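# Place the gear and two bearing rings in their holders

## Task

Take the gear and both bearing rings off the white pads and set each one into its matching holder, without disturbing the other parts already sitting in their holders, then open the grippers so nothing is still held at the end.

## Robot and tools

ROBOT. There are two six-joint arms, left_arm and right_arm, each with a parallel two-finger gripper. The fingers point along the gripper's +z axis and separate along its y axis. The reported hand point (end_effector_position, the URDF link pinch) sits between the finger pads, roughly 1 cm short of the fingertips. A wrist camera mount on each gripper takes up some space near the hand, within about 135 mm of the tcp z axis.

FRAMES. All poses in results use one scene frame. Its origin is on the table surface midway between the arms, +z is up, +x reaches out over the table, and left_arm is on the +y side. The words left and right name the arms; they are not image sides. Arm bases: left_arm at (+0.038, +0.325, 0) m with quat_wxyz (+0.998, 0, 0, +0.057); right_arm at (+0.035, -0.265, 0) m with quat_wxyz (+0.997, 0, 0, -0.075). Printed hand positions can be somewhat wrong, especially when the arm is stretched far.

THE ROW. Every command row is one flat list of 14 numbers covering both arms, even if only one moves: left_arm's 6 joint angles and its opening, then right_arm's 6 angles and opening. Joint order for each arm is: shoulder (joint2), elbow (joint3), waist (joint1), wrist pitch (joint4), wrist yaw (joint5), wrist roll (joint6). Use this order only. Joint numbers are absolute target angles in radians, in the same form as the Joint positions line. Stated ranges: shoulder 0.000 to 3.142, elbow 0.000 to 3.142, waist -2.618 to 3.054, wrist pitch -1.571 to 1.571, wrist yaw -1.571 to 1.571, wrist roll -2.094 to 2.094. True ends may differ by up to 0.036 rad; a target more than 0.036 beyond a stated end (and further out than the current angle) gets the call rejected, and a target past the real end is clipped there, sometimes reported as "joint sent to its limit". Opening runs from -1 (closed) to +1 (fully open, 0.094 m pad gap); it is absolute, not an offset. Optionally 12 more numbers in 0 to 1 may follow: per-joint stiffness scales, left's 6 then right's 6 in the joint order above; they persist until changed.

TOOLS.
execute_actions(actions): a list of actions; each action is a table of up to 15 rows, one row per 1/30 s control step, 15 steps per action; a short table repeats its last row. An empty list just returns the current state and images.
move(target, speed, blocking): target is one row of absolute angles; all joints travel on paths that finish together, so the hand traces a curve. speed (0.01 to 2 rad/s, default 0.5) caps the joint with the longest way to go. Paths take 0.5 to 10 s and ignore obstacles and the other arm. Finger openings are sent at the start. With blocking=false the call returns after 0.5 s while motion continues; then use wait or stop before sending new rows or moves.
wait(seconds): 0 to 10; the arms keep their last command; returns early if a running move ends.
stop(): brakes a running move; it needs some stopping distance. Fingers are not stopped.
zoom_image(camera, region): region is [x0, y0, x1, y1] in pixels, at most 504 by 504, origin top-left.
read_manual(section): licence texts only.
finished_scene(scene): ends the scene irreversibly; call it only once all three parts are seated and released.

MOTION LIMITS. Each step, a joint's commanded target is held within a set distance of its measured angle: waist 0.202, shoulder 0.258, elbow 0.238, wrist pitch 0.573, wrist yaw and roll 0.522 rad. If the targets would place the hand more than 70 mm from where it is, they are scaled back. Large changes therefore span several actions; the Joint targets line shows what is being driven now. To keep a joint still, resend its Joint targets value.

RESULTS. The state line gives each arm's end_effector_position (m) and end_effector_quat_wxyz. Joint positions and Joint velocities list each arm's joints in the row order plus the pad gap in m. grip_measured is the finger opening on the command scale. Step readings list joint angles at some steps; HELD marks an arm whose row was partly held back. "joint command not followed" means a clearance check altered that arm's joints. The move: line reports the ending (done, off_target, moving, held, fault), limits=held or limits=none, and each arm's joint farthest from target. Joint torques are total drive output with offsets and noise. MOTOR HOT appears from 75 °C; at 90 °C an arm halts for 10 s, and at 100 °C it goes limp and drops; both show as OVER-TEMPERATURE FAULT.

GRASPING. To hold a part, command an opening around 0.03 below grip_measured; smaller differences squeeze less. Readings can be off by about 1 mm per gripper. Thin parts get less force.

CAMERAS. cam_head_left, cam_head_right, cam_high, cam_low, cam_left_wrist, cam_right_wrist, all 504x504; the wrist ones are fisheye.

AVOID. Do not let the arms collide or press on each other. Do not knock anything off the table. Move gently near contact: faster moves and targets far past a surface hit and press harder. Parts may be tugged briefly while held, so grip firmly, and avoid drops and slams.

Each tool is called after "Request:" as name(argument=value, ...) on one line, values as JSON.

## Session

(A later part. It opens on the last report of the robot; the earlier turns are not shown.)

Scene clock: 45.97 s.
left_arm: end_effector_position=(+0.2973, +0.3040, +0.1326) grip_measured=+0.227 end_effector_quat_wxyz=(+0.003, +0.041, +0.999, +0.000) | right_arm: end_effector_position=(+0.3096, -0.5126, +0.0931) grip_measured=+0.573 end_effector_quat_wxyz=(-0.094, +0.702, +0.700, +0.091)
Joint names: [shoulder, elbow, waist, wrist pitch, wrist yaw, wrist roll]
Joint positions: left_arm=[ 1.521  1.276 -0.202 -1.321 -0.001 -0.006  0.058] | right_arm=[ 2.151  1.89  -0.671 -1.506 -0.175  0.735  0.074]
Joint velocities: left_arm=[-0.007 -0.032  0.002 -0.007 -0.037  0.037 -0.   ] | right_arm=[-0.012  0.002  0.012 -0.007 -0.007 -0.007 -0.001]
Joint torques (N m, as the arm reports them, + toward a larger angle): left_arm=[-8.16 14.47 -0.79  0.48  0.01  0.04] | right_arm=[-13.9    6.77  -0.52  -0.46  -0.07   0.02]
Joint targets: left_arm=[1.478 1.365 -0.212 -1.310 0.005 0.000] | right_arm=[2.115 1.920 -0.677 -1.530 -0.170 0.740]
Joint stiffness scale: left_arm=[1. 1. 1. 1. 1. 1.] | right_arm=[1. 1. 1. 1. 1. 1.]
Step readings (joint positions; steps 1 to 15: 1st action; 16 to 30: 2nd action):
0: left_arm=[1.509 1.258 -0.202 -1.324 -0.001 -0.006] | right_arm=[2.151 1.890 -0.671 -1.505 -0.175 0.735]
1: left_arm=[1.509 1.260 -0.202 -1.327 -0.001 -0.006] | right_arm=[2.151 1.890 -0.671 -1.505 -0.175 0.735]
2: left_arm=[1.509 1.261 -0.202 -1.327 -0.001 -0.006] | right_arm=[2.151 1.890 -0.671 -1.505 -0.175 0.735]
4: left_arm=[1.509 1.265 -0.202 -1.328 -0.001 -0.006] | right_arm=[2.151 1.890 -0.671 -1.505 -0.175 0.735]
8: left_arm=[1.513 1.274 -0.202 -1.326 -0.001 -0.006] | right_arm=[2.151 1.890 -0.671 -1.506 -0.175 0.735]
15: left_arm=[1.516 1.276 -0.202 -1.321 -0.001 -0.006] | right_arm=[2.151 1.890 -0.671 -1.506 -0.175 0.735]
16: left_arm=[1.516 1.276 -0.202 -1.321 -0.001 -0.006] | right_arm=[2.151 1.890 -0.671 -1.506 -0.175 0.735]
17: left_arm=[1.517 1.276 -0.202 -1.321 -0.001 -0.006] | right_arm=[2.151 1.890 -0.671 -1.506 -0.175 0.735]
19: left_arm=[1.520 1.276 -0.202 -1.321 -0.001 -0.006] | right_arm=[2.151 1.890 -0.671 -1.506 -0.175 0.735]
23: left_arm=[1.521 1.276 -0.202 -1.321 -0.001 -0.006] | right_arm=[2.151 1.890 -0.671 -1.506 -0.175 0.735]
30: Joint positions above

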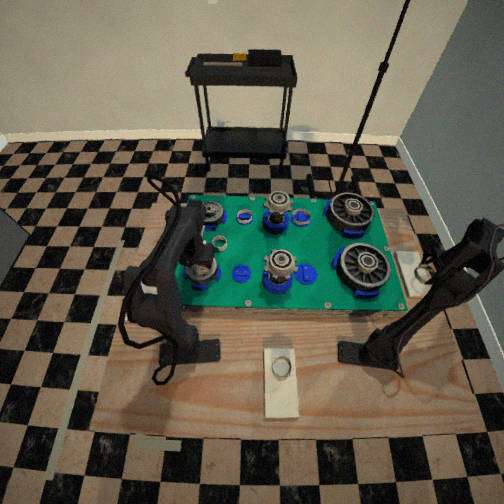

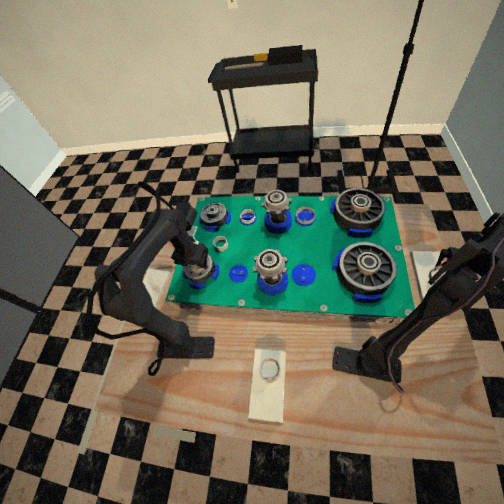

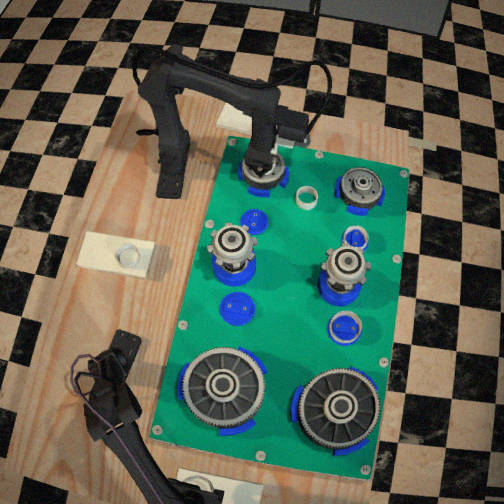

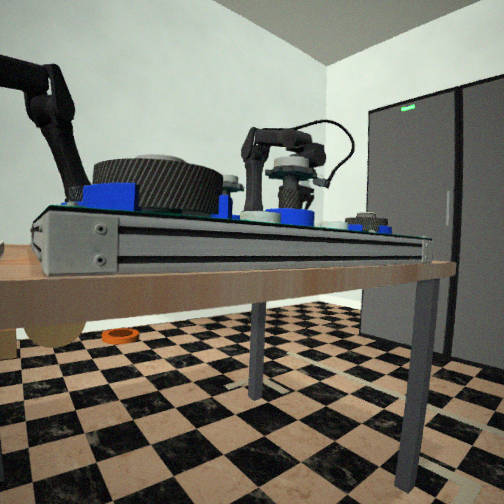

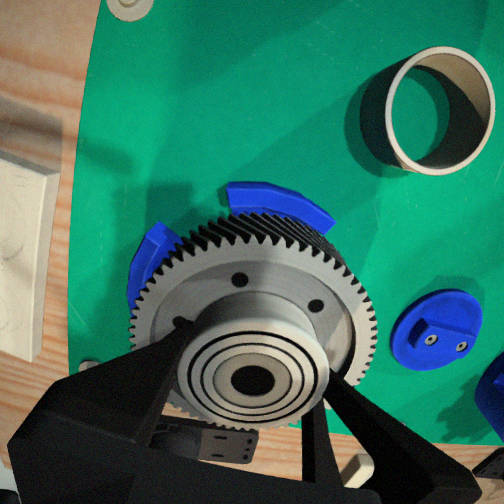

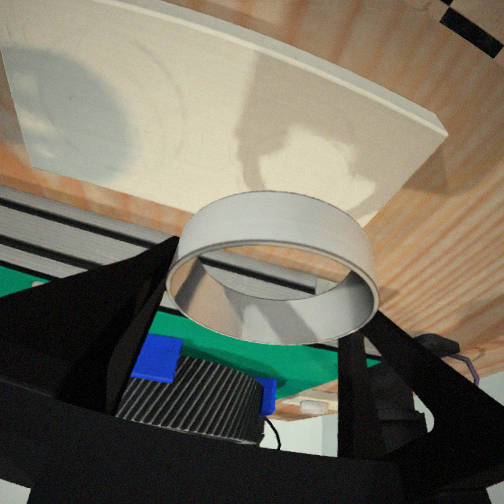

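Request:
execute_actions(actions=[[[1.478,1.33,-0.195,-1.31,0.0,0,0.17, 2.115,1.92,-0.677,-1.53,-0.17,0.74,0.52],[1.478,1.325,-0.19,-1.31,0.0,0,0.17, 2.115,1.92,-0.677,-1.53,-0.17,0.74,0.52],[1.478,1.32,-0.188,-1.31,0.0,0,0.17, 2.115,1.92,-0.677,-1.53,-0.17,0.74,0.52],[1.478,1.318,-0.188,-1.31,0.0,0,0.17, 2.115,1.92,-0.677,-1.53,-0.17,0.74,0.52],[1.478,1.316,-0.188,-1.31,0.0,0,0.17, 2.115,1.92,-0.677,-1.53,-0.17,0.74,0.52],[1.478,1.314,-0.188,-1.31,0.0,0,0.17, 2.115,1.92,-0.677,-1.53,-0.17,0.74,0.52],[1.478,1.312,-0.188,-1.308,0.0,0,0.17, 2.115,1.92,-0.677,-1.53,-0.17,0.74,0.52],[1.478,1.31,-0.188,-1.306,0.0,0,0.17, 2.115,1.92,-0.677,-1.53,-0.17,0.74,0.52]],[[1.478,1.306,-0.188,-1.303,0.0,0,0.17, 2.115,1.92,-0.677,-1.53,-0.17,0.74,0.52],[1.478,1.303,-0.188,-1.30,0.0,0,0.17, 2.115,1.92,-0.677,-1.53,-0.17,0.74,0.52],[1.478,1.30,-0.188,-1.297,0.0,0,0.17, 2.115,1.92,-0.677,-1.53,-0.17,0.74,0.52],[1.478,1.297,-0.188,-1.294,0.0,0,0.17, 2.115,1.92,-0.677,-1.53,-0.17,0.74,0.52],[1.478,1.294,-0.188,-1.291,0.0,0,0.17, 2.115,1.92,-0.677,-1.53,-0.17,0.74,0.52],[1.478,1.291,-0.188,-1.288,0.0,0,0.17, 2.115,1.92,-0.677,-1.53,-0.17,0.74,0.52],[1.478,1.288,-0.188,-1.285,0.0,0,0.17, 2.115,1.92,-0.677,-1.53,-0.17,0.74,0.52],[1.478,1.285,-0.188,-1.282,0.0,0,0.17, 2.115,1.92,-0.677,-1.53,-0.17,0.74,0.52]]])

Scene clock: 47.77 s.
left_arm: end_effector_position=(+0.2973, +0.3048, +0.1316) grip_measured=+0.227 end_effector_quat_wxyz=(+0.002, +0.037, +0.999, -0.003) | right_arm: end_effector_position=(+0.3096, -0.5126, +0.0931) grip_measured=+0.573 end_effector_quat_wxyz=(-0.094, +0.702, +0.700, +0.091)
Joint names: [shoulder, elbow, waist, wrist pitch, wrist yaw, wrist roll]
Joint positions: left_arm=[ 1.521  1.271 -0.195 -1.317  0.005 -0.006  0.058] | right_arm=[ 2.151  1.89  -0.671 -1.506 -0.175  0.735  0.074]
Joint velocities: left_arm=[-0.002  0.002 -0.012  0.037  0.037 -0.007  0.   ] | right_arm=[-0.002  0.002  0.007 -0.007 -0.007  0.051 -0.001]
Joint torques (N m, as the arm reports them, + toward a larger angle): left_arm=[-8.12  7.77  0.52  0.78 -0.07  0.02] | right_arm=[-13.87   6.81  -0.48  -0.47  -0.08   0.03]
Joint targets: left_arm=[1.478 1.285 -0.188 -1.282 0.000 -0.000] | right_arm=[2.115 1.920 -0.677 -1.530 -0.170 0.740]
Joint stiffness scale: left_arm=[1. 1. 1. 1. 1. 1.] | right_arm=[1. 1. 1. 1. 1. 1.]
Step readings (joint positions; steps 1 to 15: 1st action; 16 to 30: 2nd action):
0: left_arm=[1.521 1.276 -0.202 -1.321 -0.001 -0.006] | right_arm=[2.151 1.890 -0.671 -1.506 -0.175 0.735]
1: left_arm=[1.521 1.276 -0.202 -1.321 -0.001 -0.006] | right_arm=[2.151 1.890 -0.671 -1.506 -0.175 0.735]
2: left_arm=[1.521 1.276 -0.202 -1.321 -0.001 -0.006] | right_arm=[2.151 1.890 -0.671 -1.506 -0.175 0.735]
4: left_arm=[1.521 1.276 -0.200 -1.321 -0.000 -0.006] | right_arm=[2.151 1.890 -0.671 -1.506 -0.175 0.735]
8: left_arm=[1.521 1.276 -0.197 -1.321 -0.000 -0.006] | right_arm=[2.151 1.890 -0.671 -1.506 -0.175 0.735]
15: left_arm=[1.521 1.276 -0.197 -1.321 -0.000 -0.006] | right_arm=[2.151 1.890 -0.671 -1.506 -0.175 0.735]
16: left_arm=[1.521 1.276 -0.197 -1.321 -0.000 -0.006] | right_arm=[2.151 1.890 -0.671 -1.506 -0.175 0.735]
17: left_arm=[1.521 1.276 -0.197 -1.321 -0.000 -0.006] | right_arm=[2.151 1.890 -0.671 -1.506 -0.175 0.735]
19: left_arm=[1.521 1.273 -0.197 -1.318 0.001 -0.006] | right_arm=[2.151 1.890 -0.671 -1.506 -0.175 0.735]
23: left_arm=[1.521 1.272 -0.197 -1.317 0.002 -0.006] | right_arm=[2.151 1.890 -0.671 -1.506 -0.175 0.735]
30: Joint positions above

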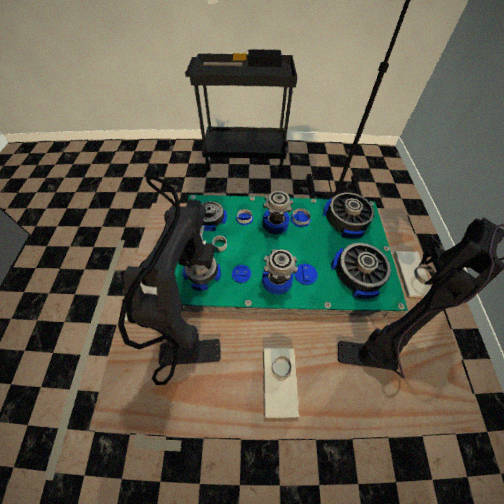

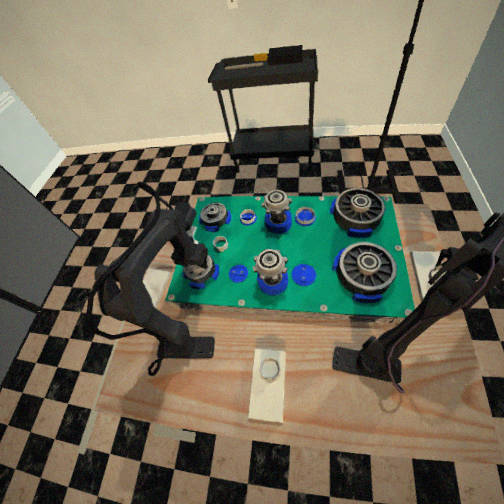

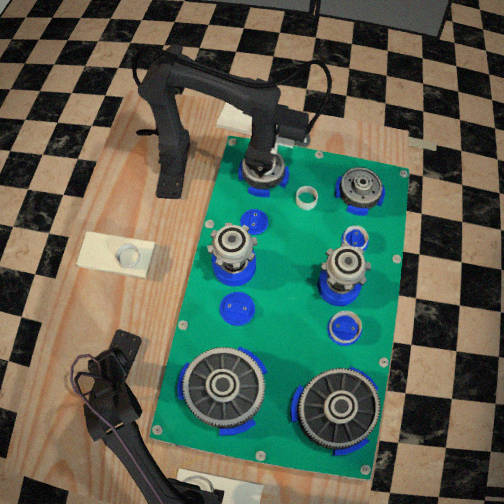

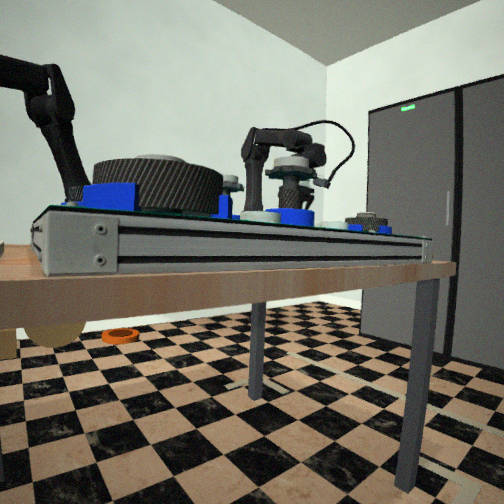

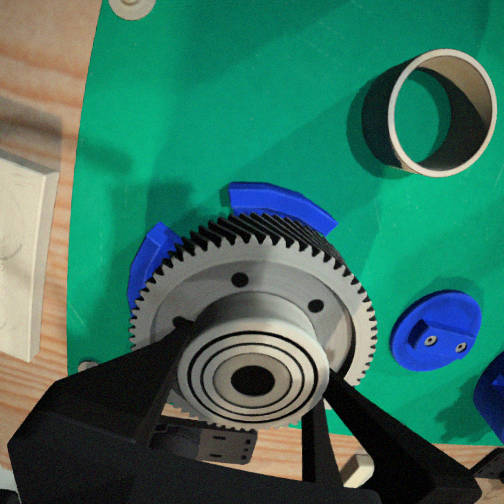

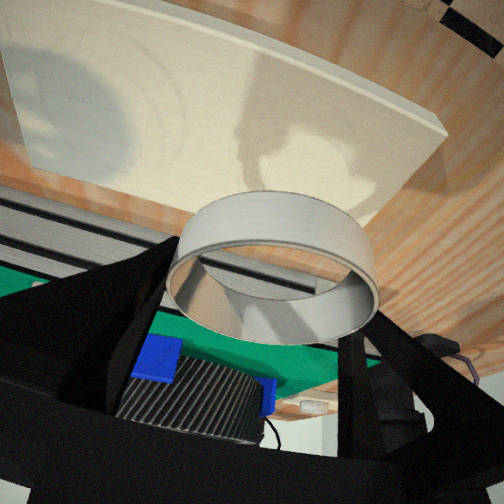

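Request:
execute_actions(actions=[[[1.46,1.33,-0.188,-1.31,0.0,0,0.17, 2.115,1.92,-0.677,-1.53,-0.17,0.74,0.52],[1.45,1.345,-0.188,-1.32,0.0,0,0.17, 2.115,1.92,-0.677,-1.53,-0.17,0.74,0.52],[1.44,1.355,-0.188,-1.33,0.0,0,0.17, 2.115,1.92,-0.677,-1.53,-0.17,0.74,0.52],[1.438,1.365,-0.188,-1.33,0.0,0,0.17, 2.115,1.92,-0.677,-1.53,-0.17,0.74,0.52],[1.438,1.369,-0.188,-1.335,0.0,0,0.17, 2.115,1.92,-0.677,-1.53,-0.17,0.74,0.52]],[[1.438,1.369,-0.184,-1.34,-0.004,0,0.17, 2.115,1.92,-0.677,-1.53,-0.17,0.74,0.52],[1.438,1.369,-0.181,-1.344,-0.006,0,0.17, 2.115,1.92,-0.677,-1.53,-0.17,0.74,0.52],[1.438,1.369,-0.179,-1.346,-0.008,0,0.17, 2.115,1.92,-0.677,-1.53,-0.17,0.74,0.52]]])

Request:
zoom_image(camera="cam_high", region=[220, 120, 310, 210])

Scene clock: 49.60 s.
left_arm: end_effector_position=(+0.2952, +0.3082, +0.1326) grip_measured=+0.227 end_effector_quat_wxyz=(+0.000, +0.034, +0.999, +0.001) | right_arm: end_effector_position=(+0.3096, -0.5126, +0.0931) grip_measured=+0.573 end_effector_quat_wxyz=(-0.094, +0.702, +0.700, +0.091)
Joint names: [shoulder, elbow, waist, wrist pitch, wrist yaw, wrist roll]
Joint positions: left_arm=[ 1.516  1.271 -0.188 -1.326 -0.003 -0.006  0.058] | right_arm=[ 2.151  1.89  -0.671 -1.506 -0.175  0.735  0.074]
Joint velocities: left_arm=[ 0.012 -0.002  0.002 -0.022  0.037 -0.022  0.   ] | right_arm=[ 0.002  0.002  0.012  0.022  0.066  0.051 -0.   ]
Joint torques (N m, as the arm reports them, + toward a larger angle): left_arm=[-10.83  15.21   0.68   0.09  -0.07   0.03] | right_arm=[-13.87   6.8   -0.49  -0.46  -0.05   0.04]
Joint targets: left_arm=[1.438 1.369 -0.179 -1.346 -0.008 -0.000] | right_arm=[2.115 1.920 -0.677 -1.530 -0.170 0.740]
Joint stiffness scale: left_arm=[1. 1. 1. 1. 1. 1.] | right_arm=[1. 1. 1. 1. 1. 1.]
Step readings (joint positions; steps 1 to 15: 1st action; 16 to 30: 2nd action):
0: left_arm=[1.521 1.271 -0.195 -1.317 0.005 -0.006] | right_arm=[2.151 1.890 -0.671 -1.506 -0.175 0.735]
1: left_arm=[1.521 1.271 -0.195 -1.317 0.005 -0.006] | right_arm=[2.151 1.890 -0.671 -1.506 -0.175 0.735]
2: left_arm=[1.519 1.271 -0.195 -1.317 0.005 -0.006] | right_arm=[2.151 1.890 -0.671 -1.506 -0.175 0.735]
4: left_arm=[1.517 1.271 -0.195 -1.318 0.005 -0.006] | right_arm=[2.151 1.890 -0.671 -1.506 -0.175 0.735]
8: left_arm=[1.516 1.271 -0.195 -1.322 0.003 -0.006] | right_arm=[2.151 1.890 -0.671 -1.506 -0.175 0.735]
15: left_arm=[1.516 1.271 -0.195 -1.322 0.002 -0.006] | right_arm=[2.151 1.890 -0.671 -1.506 -0.175 0.735]
16: left_arm=[1.516 1.271 -0.195 -1.322 0.002 -0.006] | right_arm=[2.151 1.890 -0.671 -1.506 -0.175 0.735]
17: left_arm=[1.516 1.271 -0.194 -1.322 0.002 -0.006] | right_arm=[2.151 1.890 -0.671 -1.506 -0.175 0.735]
19: left_arm=[1.516 1.271 -0.192 -1.324 0.002 -0.006] | right_arm=[2.151 1.890 -0.671 -1.506 -0.175 0.735]
23: left_arm=[1.516 1.271 -0.188 -1.326 -0.003 -0.006] | right_arm=[2.151 1.890 -0.671 -1.506 -0.175 0.735]
30: Joint positions above

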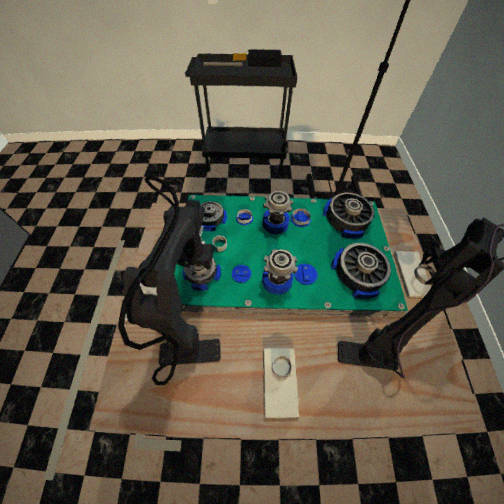

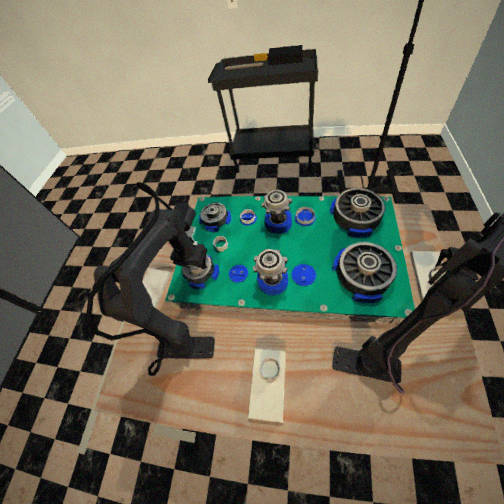

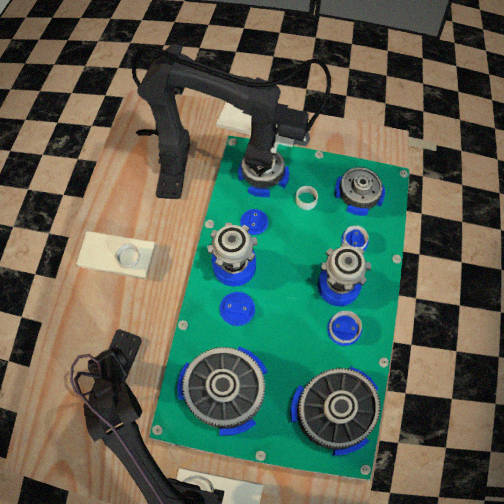

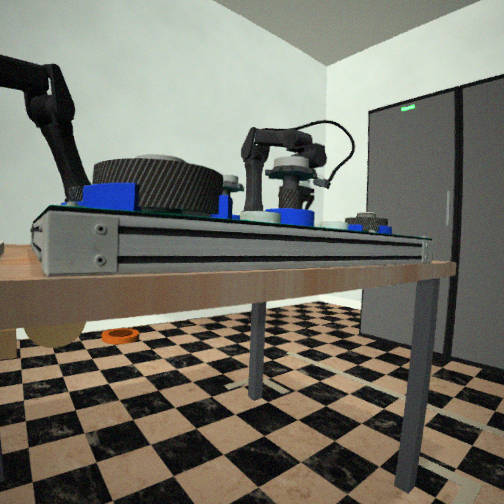

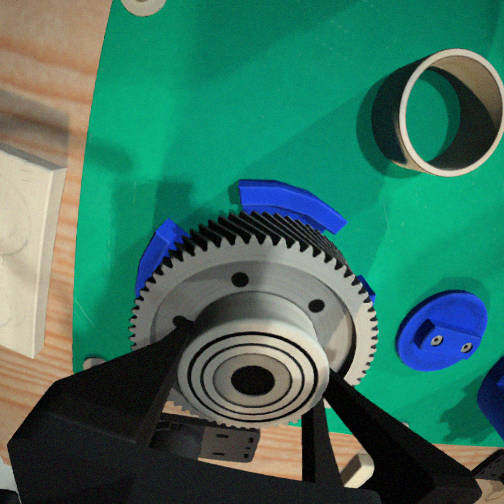

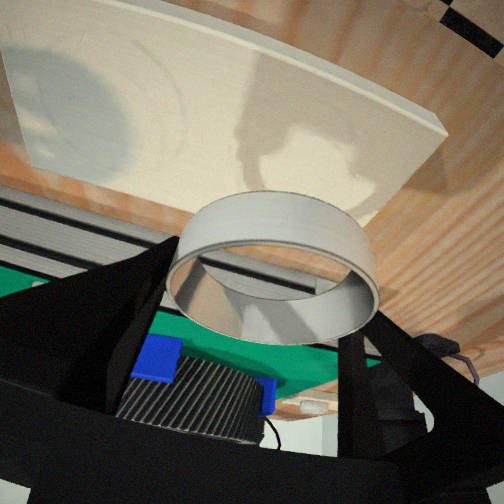

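Region (220, 120, 310, 210) of cam_high's 504x504 image, scaled by 5.600, with more detail than that image has.

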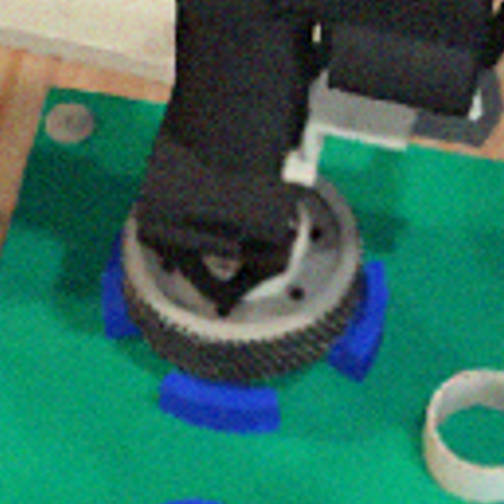

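Request:
execute_actions(actions=[[[1.46,1.33,-0.19,-1.32,-0.003,0,0.17, 2.115,1.92,-0.677,-1.53,-0.17,0.74,0.52],[1.465,1.32,-0.19,-1.315,-0.003,0,0.17, 2.115,1.92,-0.677,-1.53,-0.17,0.74,0.52],[1.47,1.315,-0.19,-1.313,-0.003,0,0.17, 2.115,1.92,-0.677,-1.53,-0.17,0.74,0.52],[1.473,1.312,-0.19,-1.312,-0.003,0,0.17, 2.115,1.92,-0.677,-1.53,-0.17,0.74,0.52],[1.475,1.31,-0.19,-1.312,-0.003,0,0.17, 2.115,1.92,-0.677,-1.53,-0.17,0.74,0.52],[1.477,1.31,-0.19,-1.312,-0.003,0,0.17, 2.115,1.92,-0.677,-1.53,-0.17,0.74,0.52],[1.479,1.31,-0.19,-1.312,-0.003,0,0.17, 2.115,1.92,-0.677,-1.53,-0.17,0.74,0.52],[1.481,1.31,-0.19,-1.312,-0.003,0,0.17, 2.115,1.92,-0.677,-1.53,-0.17,0.74,0.52],[1.483,1.31,-0.19,-1.312,-0.003,0,0.17, 2.115,1.92,-0.677,-1.53,-0.17,0.74,0.52],[1.485,1.31,-0.19,-1.312,-0.003,0,0.17, 2.115,1.92,-0.677,-1.53,-0.17,0.74,0.52]],[[1.485,1.305,-0.19,-1.31,-0.003,0,0.17, 2.115,1.92,-0.677,-1.53,-0.17,0.74,0.52],[1.485,1.30,-0.19,-1.308,-0.003,0,0.17, 2.115,1.92,-0.677,-1.53,-0.17,0.74,0.52],[1.485,1.297,-0.19,-1.306,-0.003,0,0.17, 2.115,1.92,-0.677,-1.53,-0.17,0.74,0.52],[1.485,1.294,-0.19,-1.303,-0.003,0,0.17, 2.115,1.92,-0.677,-1.53,-0.17,0.74,0.52],[1.485,1.291,-0.19,-1.30,-0.003,0,0.17, 2.115,1.92,-0.677,-1.53,-0.17,0.74,0.52],[1.485,1.288,-0.19,-1.297,-0.003,0,0.17, 2.115,1.92,-0.677,-1.53,-0.17,0.74,0.52],[1.485,1.285,-0.19,-1.294,-0.003,0,0.17, 2.115,1.92,-0.677,-1.53,-0.17,0.74,0.52],[1.485,1.282,-0.19,-1.291,-0.003,0,0.17, 2.115,1.92,-0.677,-1.53,-0.17,0.74,0.52],[1.485,1.279,-0.19,-1.288,-0.003,0,0.17, 2.115,1.92,-0.677,-1.53,-0.17,0.74,0.52],[1.485,1.276,-0.19,-1.285,-0.003,0,0.17, 2.115,1.92,-0.677,-1.53,-0.17,0.74,0.52]]])

Scene clock: 51.80 s.
left_arm: end_effector_position=(+0.2958, +0.3081, +0.1202) grip_measured=+0.227 end_effector_quat_wxyz=(-0.006, +0.034, +0.999, +0.002) | right_arm: end_effector_position=(+0.3096, -0.5126, +0.0931) grip_measured=+0.573 end_effector_quat_wxyz=(-0.094, +0.702, +0.700, +0.091)
Joint names: [shoulder, elbow, waist, wrist pitch, wrist yaw, wrist roll]
Joint positions: left_arm=[ 1.531  1.236 -0.188 -1.287 -0.003 -0.006  0.058] | right_arm=[ 2.151  1.89  -0.671 -1.506 -0.175  0.735  0.074]
Joint velocities: left_arm=[-0.017 -0.012 -0.012 -0.081 -0.095  0.066  0.   ] | right_arm=[ 0.002  0.002 -0.002 -0.022  0.007 -0.066  0.001]
Joint torques (N m, as the arm reports them, + toward a larger angle): left_arm=[-8.55 10.05 -0.19  0.32 -0.04  0.03] | right_arm=[-13.88   6.81  -0.46  -0.46  -0.05   0.03]
Joint targets: left_arm=[1.485 1.276 -0.190 -1.285 -0.003 -0.000] | right_arm=[2.115 1.920 -0.677 -1.530 -0.170 0.740]
Joint stiffness scale: left_arm=[1. 1. 1. 1. 1. 1.] | right_arm=[1. 1. 1. 1. 1. 1.]
Step readings (joint positions; steps 1 to 15: 1st action; 16 to 30: 2nd action):
0: left_arm=[1.516 1.271 -0.188 -1.326 -0.003 -0.006] | right_arm=[2.151 1.890 -0.671 -1.506 -0.175 0.735]
1: left_arm=[1.516 1.271 -0.188 -1.326 -0.003 -0.006] | right_arm=[2.151 1.890 -0.671 -1.506 -0.175 0.735]
2: left_arm=[1.516 1.271 -0.188 -1.326 -0.003 -0.006] | right_arm=[2.151 1.890 -0.671 -1.506 -0.175 0.735]
4: left_arm=[1.516 1.271 -0.188 -1.325 -0.003 -0.006] | right_arm=[2.151 1.890 -0.671 -1.506 -0.175 0.735]
8: left_arm=[1.516 1.271 -0.188 -1.325 -0.003 -0.006] | right_arm=[2.151 1.890 -0.671 -1.506 -0.175 0.735]
15: left_arm=[1.530 1.271 -0.188 -1.323 -0.003 -0.006] | right_arm=[2.151 1.890 -0.671 -1.506 -0.175 0.735]
16: left_arm=[1.531 1.271 -0.188 -1.322 -0.003 -0.006] | right_arm=[2.151 1.890 -0.671 -1.506 -0.175 0.735]
17: left_arm=[1.531 1.270 -0.188 -1.321 -0.003 -0.006] | right_arm=[2.151 1.890 -0.671 -1.506 -0.175 0.735]
19: left_arm=[1.531 1.264 -0.188 -1.316 -0.003 -0.006] | right_arm=[2.151 1.890 -0.671 -1.506 -0.175 0.735]
23: left_arm=[1.531 1.248 -0.188 -1.301 -0.003 -0.006] | right_arm=[2.151 1.890 -0.671 -1.506 -0.175 0.735]
30: Joint positions above

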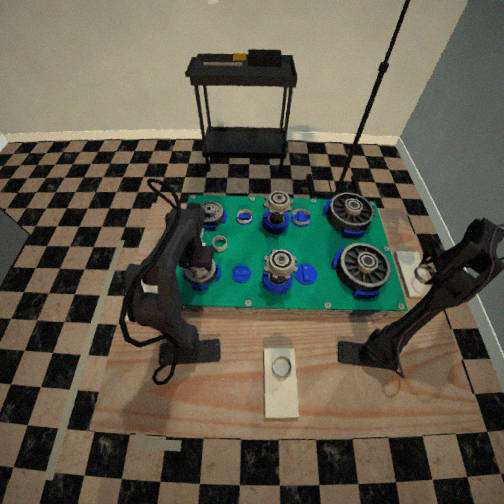

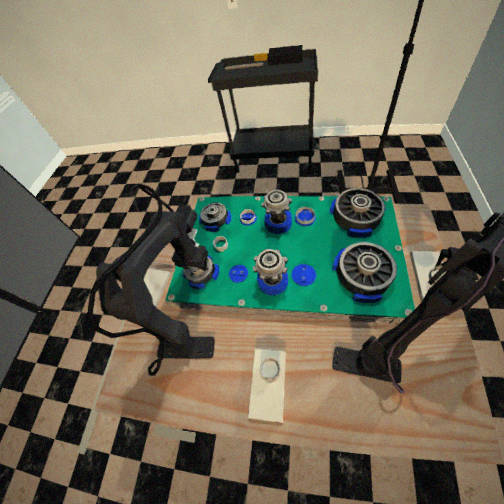

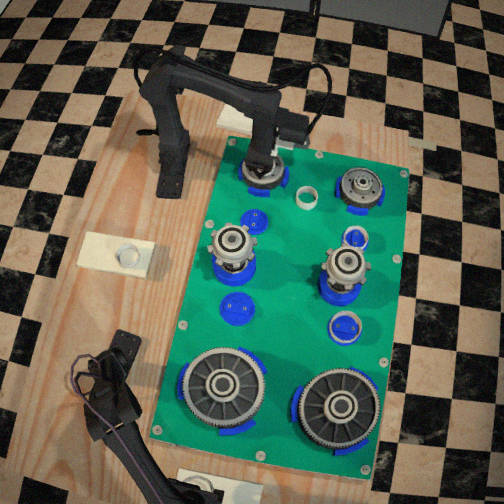

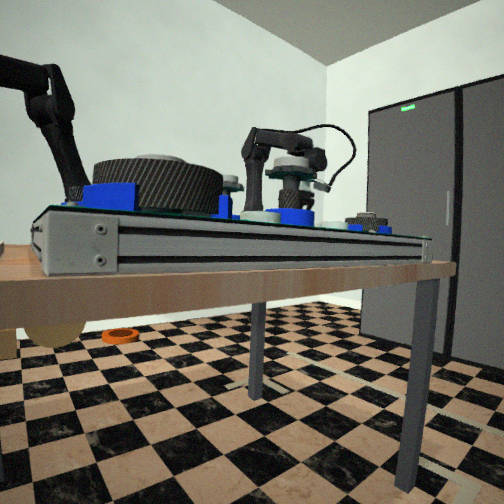

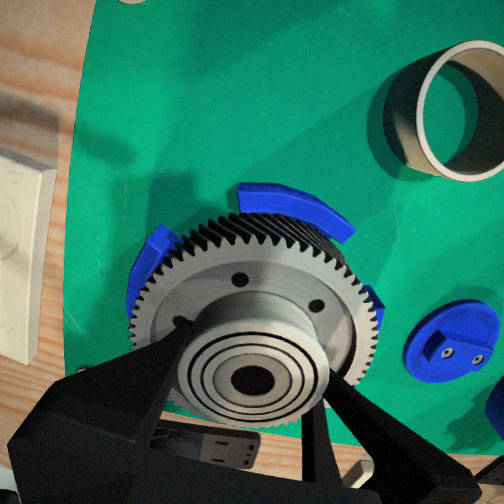

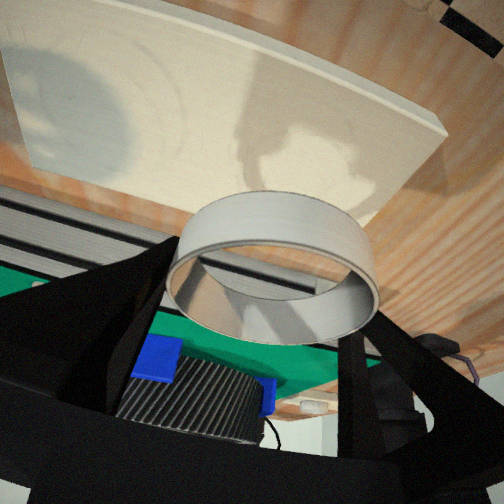

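It's going in. Continue down.

Request:
move(target=[1.485,1.22,-0.19,-1.232,-0.003,0,0.17, 2.115,1.92,-0.677,-1.53,-0.17,0.74,0.52], speed=0.05)

Scene clock: 53.37 s.
left_arm: end_effector_position=(+0.2968, +0.3078, +0.1177) grip_measured=+0.227 end_effector_quat_wxyz=(-0.000, +0.034, +0.999, +0.001) | right_arm: end_effector_position=(+0.3096, -0.5126, +0.0931) grip_measured=+0.573 end_effector_quat_wxyz=(-0.094, +0.702, +0.700, +0.091)
Joint names: [shoulder, elbow, waist, wrist pitch, wrist yaw, wrist roll]
Joint positions: left_arm=[ 1.524  1.22  -0.188 -1.266 -0.002 -0.006  0.058] | right_arm=[ 2.151  1.89  -0.671 -1.506 -0.175  0.735  0.074]
Joint velocities: left_arm=[ 0.002  0.032 -0.032  0.022  0.051  0.007 -0.001] | right_arm=[-0.002  0.007  0.007  0.007 -0.037 -0.066 -0.   ]
Joint torques (N m, as the arm reports them, + toward a larger angle): left_arm=[-7.9   6.56 -0.08  0.77 -0.02  0.05] | right_arm=[-13.9    6.85  -0.51  -0.45  -0.06   0.04]
Joint targets: left_arm=[1.485 1.220 -0.190 -1.232 -0.003 0.000] | right_arm=[2.115 1.920 -0.677 -1.530 -0.170 0.740]
Joint stiffness scale: left_arm=[1. 1. 1. 1. 1. 1.] | right_arm=[1. 1. 1. 1. 1. 1.]
move: off_target (left_arm, right_arm); limits=none; left_arm: farthest joint: the shoulder, 0.039 radians from its target (0.046 radians at the start); right_arm: farthest joint: the shoulder, 0.036 radians from its target (0.036 radians at the start)

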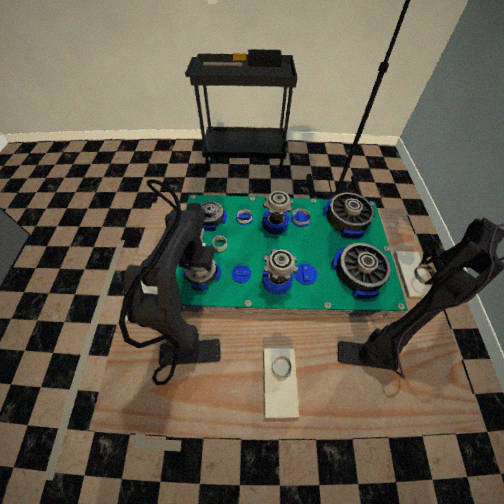

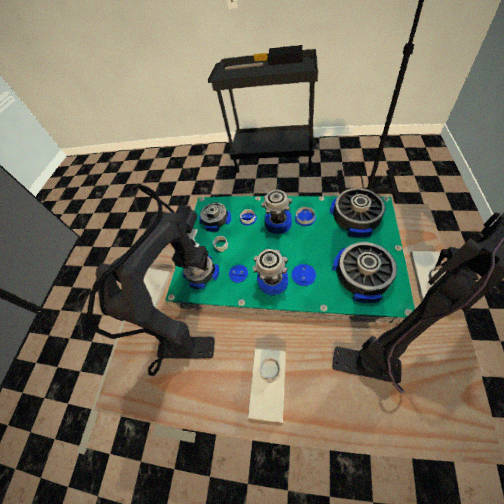

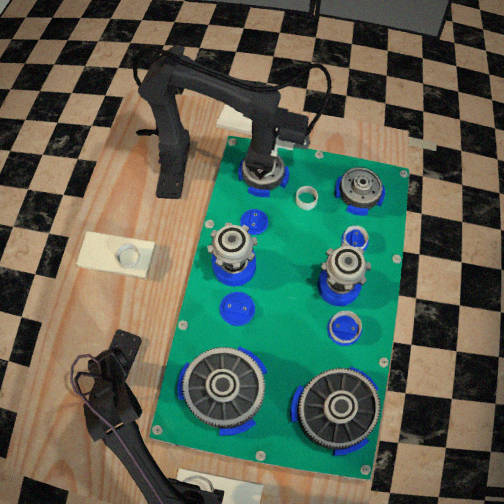

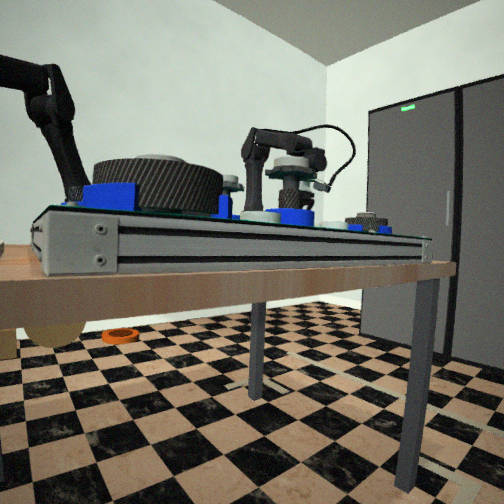

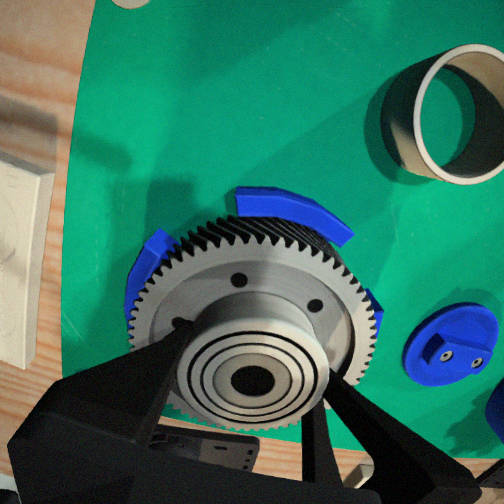

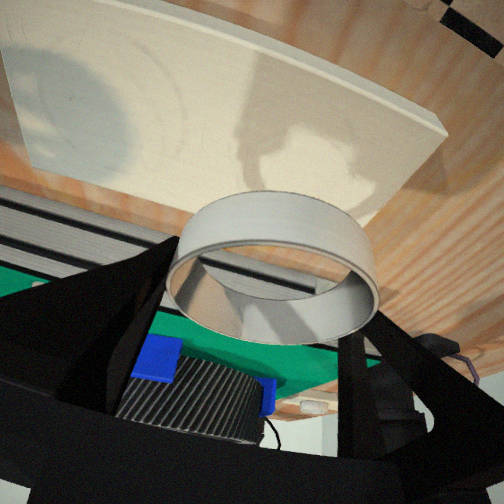

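Request:
execute_actions(actions=[[[1.515,1.228,-0.19,-1.262,-0.003,0,0.17, 2.115,1.92,-0.677,-1.53,-0.17,0.74,0.52]],[[1.515,1.228,-0.19,-1.262,-0.003,0,0.65, 2.115,1.92,-0.677,-1.53,-0.17,0.74,0.52]]])

Request:
move(target=[1.49,1.47,-0.19,-1.52,0,0,0.65, 1.43,1.46,-0.677,-1.5,-0.17,0.74,0.52], speed=0.6)

Scene clock: 56.90 s.
left_arm: end_effector_position=(+0.2966, +0.3078, +0.1177) grip_measured=+0.648 end_effector_quat_wxyz=(-0.000, +0.034, +0.999, +0.001) | right_arm: end_effector_position=(+0.3096, -0.5126, +0.0931) grip_measured=+0.573 end_effector_quat_wxyz=(-0.094, +0.702, +0.700, +0.091)
Joint names: [shoulder, elbow, waist, wrist pitch, wrist yaw, wrist roll]
Joint positions: left_arm=[ 1.524  1.22  -0.188 -1.267 -0.002 -0.006  0.077] | right_arm=[ 2.151  1.89  -0.671 -1.506 -0.175  0.735  0.074]
Joint velocities: left_arm=[-0.007 -0.012 -0.002  0.007 -0.051 -0.022  0.001] | right_arm=[-0.017 -0.017 -0.012  0.007  0.007 -0.007 -0.001]
Joint torques (N m, as the arm reports them, + toward a larger angle): left_arm=[-5.78  7.22 -0.11  0.42 -0.03  0.02] | right_arm=[-13.87   6.85  -0.52  -0.45  -0.07   0.04]
Joint targets: left_arm=[1.515 1.228 -0.190 -1.262 -0.003 -0.000] | right_arm=[2.115 1.920 -0.677 -1.530 -0.170 0.740]
Joint stiffness scale: left_arm=[1. 1. 1. 1. 1. 1.] | right_arm=[1. 1. 1. 1. 1. 1.]
Step readings (joint positions; steps 1 to 15: 1st action; 16 to 30: 2nd action):
0: left_arm=[1.524 1.220 -0.188 -1.266 -0.002 -0.006] | right_arm=[2.151 1.890 -0.671 -1.506 -0.175 0.735]
1: left_arm=[1.524 1.220 -0.188 -1.266 -0.002 -0.006] | right_arm=[2.151 1.890 -0.671 -1.506 -0.175 0.735]
2: left_arm=[1.524 1.220 -0.188 -1.266 -0.002 -0.006] | right_arm=[2.151 1.890 -0.671 -1.506 -0.175 0.735]
4: left_arm=[1.524 1.220 -0.188 -1.266 -0.002 -0.006] | right_arm=[2.151 1.890 -0.671 -1.506 -0.175 0.735]
8: left_arm=[1.524 1.220 -0.188 -1.266 -0.002 -0.006] | right_arm=[2.151 1.890 -0.671 -1.506 -0.175 0.735]
15: left_arm=[1.524 1.220 -0.188 -1.266 -0.002 -0.006] | right_arm=[2.151 1.890 -0.671 -1.506 -0.175 0.735]
16: left_arm=[1.524 1.220 -0.188 -1.267 -0.002 -0.006] | right_arm=[2.151 1.890 -0.671 -1.506 -0.175 0.735]
17: left_arm=[1.524 1.220 -0.188 -1.267 -0.002 -0.006] | right_arm=[2.151 1.890 -0.671 -1.506 -0.175 0.735]
19: left_arm=[1.524 1.220 -0.188 -1.267 -0.002 -0.006] | right_arm=[2.151 1.890 -0.671 -1.506 -0.175 0.735]
23: left_arm=[1.524 1.220 -0.188 -1.267 -0.002 -0.006] | right_arm=[2.151 1.890 -0.671 -1.506 -0.175 0.735]
30: Joint positions above

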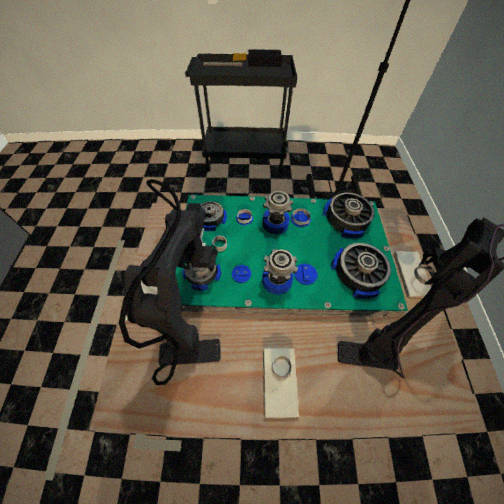

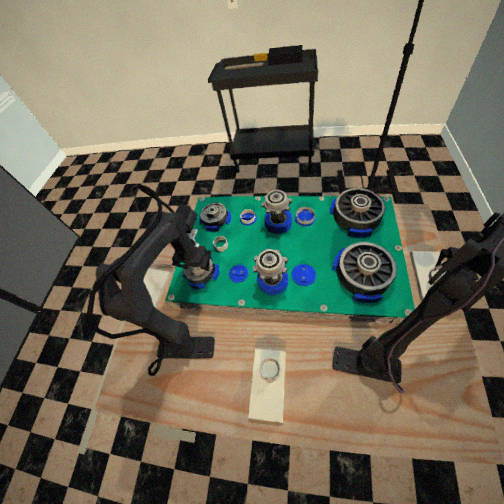

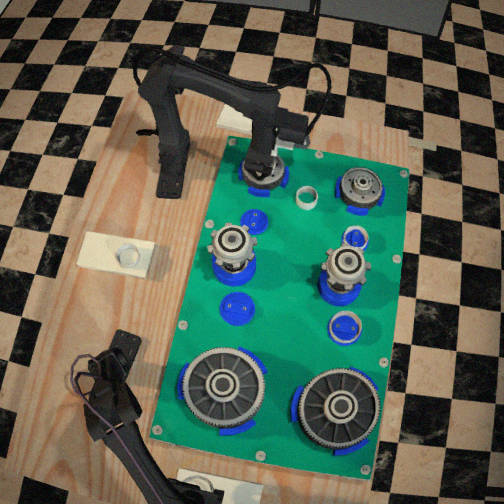

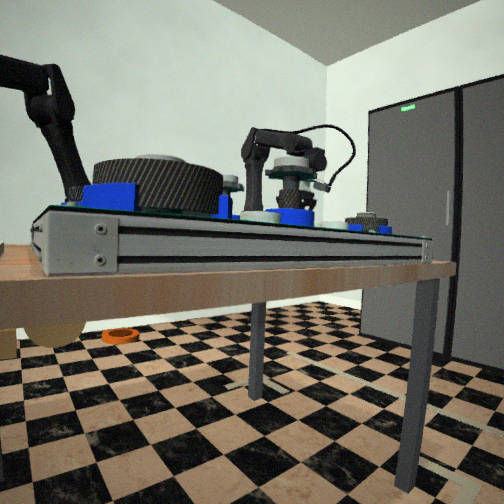

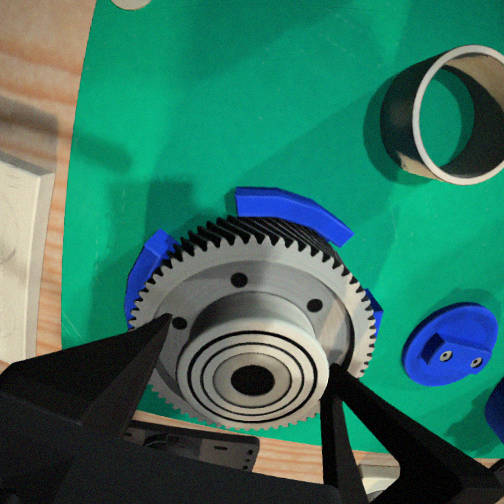

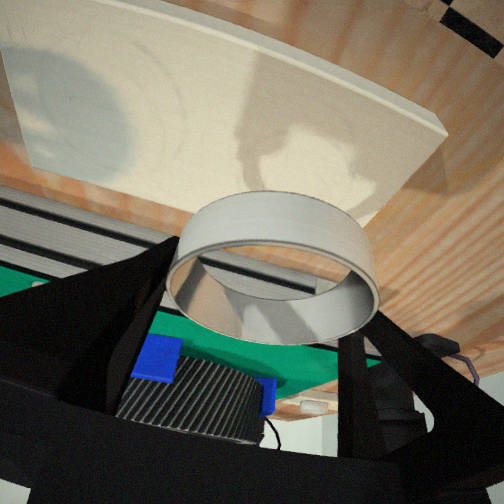

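Scene clock: 58.77 s.
left_arm: end_effector_position=(+0.2875, +0.3085, +0.1744) grip_measured=+0.648 end_effector_quat_wxyz=(-0.008, +0.034, +0.999, +0.001) | right_arm: end_effector_position=(+0.2298, -0.4269, +0.1975) grip_measured=+0.573 end_effector_quat_wxyz=(+0.041, +0.697, +0.711, +0.086)
Joint names: [shoulder, elbow, waist, wrist pitch, wrist yaw, wrist roll]
Joint positions: left_arm=[ 1.515  1.436 -0.188 -1.508 -0.002 -0.006  0.077] | right_arm=[ 1.452  1.46  -0.671 -1.503 -0.175  0.735  0.074]
Joint velocities: left_arm=[-0.002 -0.007  0.002  0.066  0.007 -0.007 -0.001] | right_arm=[-0.017  0.017 -0.002  0.022  0.007  0.022  0.   ]
Joint torques (N m, as the arm reports them, + toward a larger angle): left_arm=[-6.67  9.4  -0.14  0.21 -0.01  0.03] | right_arm=[-6.69  5.01 -0.56  0.26 -0.06  0.04]
Joint targets: left_arm=[1.490 1.470 -0.190 -1.520 0.000 -0.000] | right_arm=[1.430 1.460 -0.677 -1.500 -0.170 0.740]
Joint stiffness scale: left_arm=[1. 1. 1. 1. 1. 1.] | right_arm=[1. 1. 1. 1. 1. 1.]
move: off_target (left_arm, right_arm); limits=none; left_arm: farthest joint: the elbow, 0.034 radians from its target (0.250 radians at the start); right_arm: farthest joint: the shoulder, 0.022 radians from its target (0.721 radians at the start)

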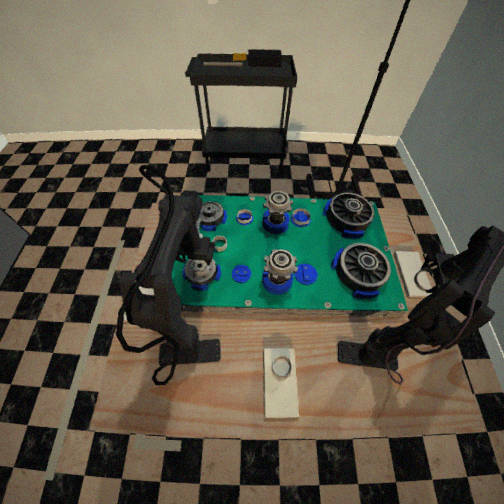

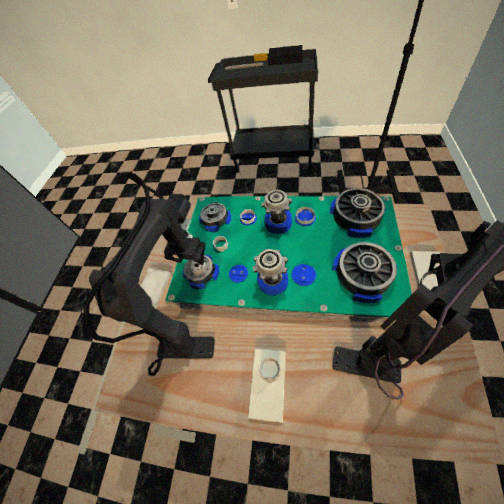

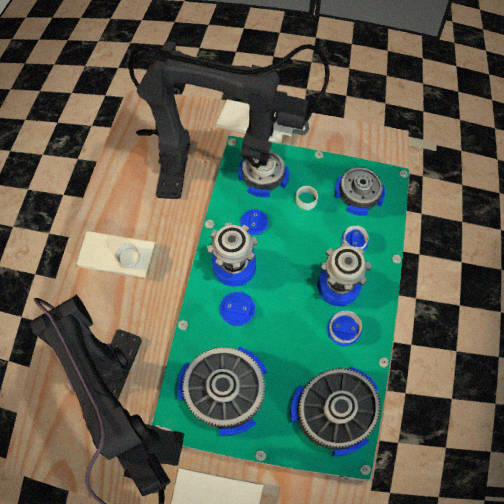

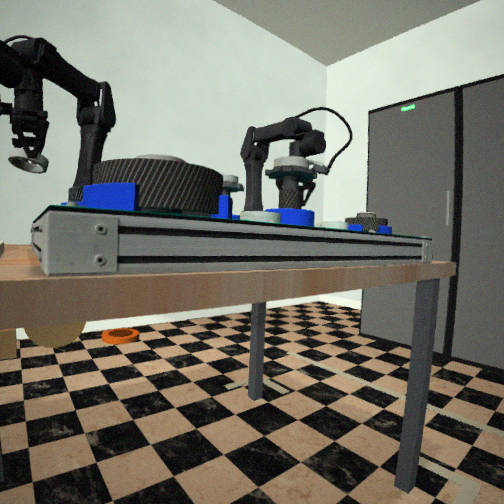

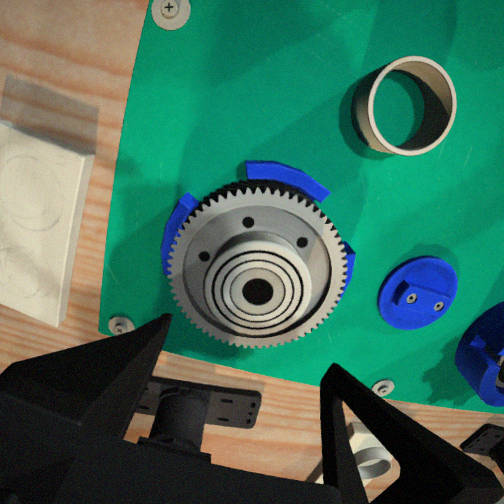

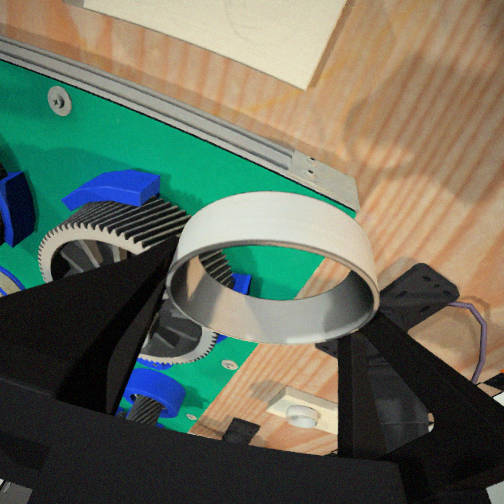

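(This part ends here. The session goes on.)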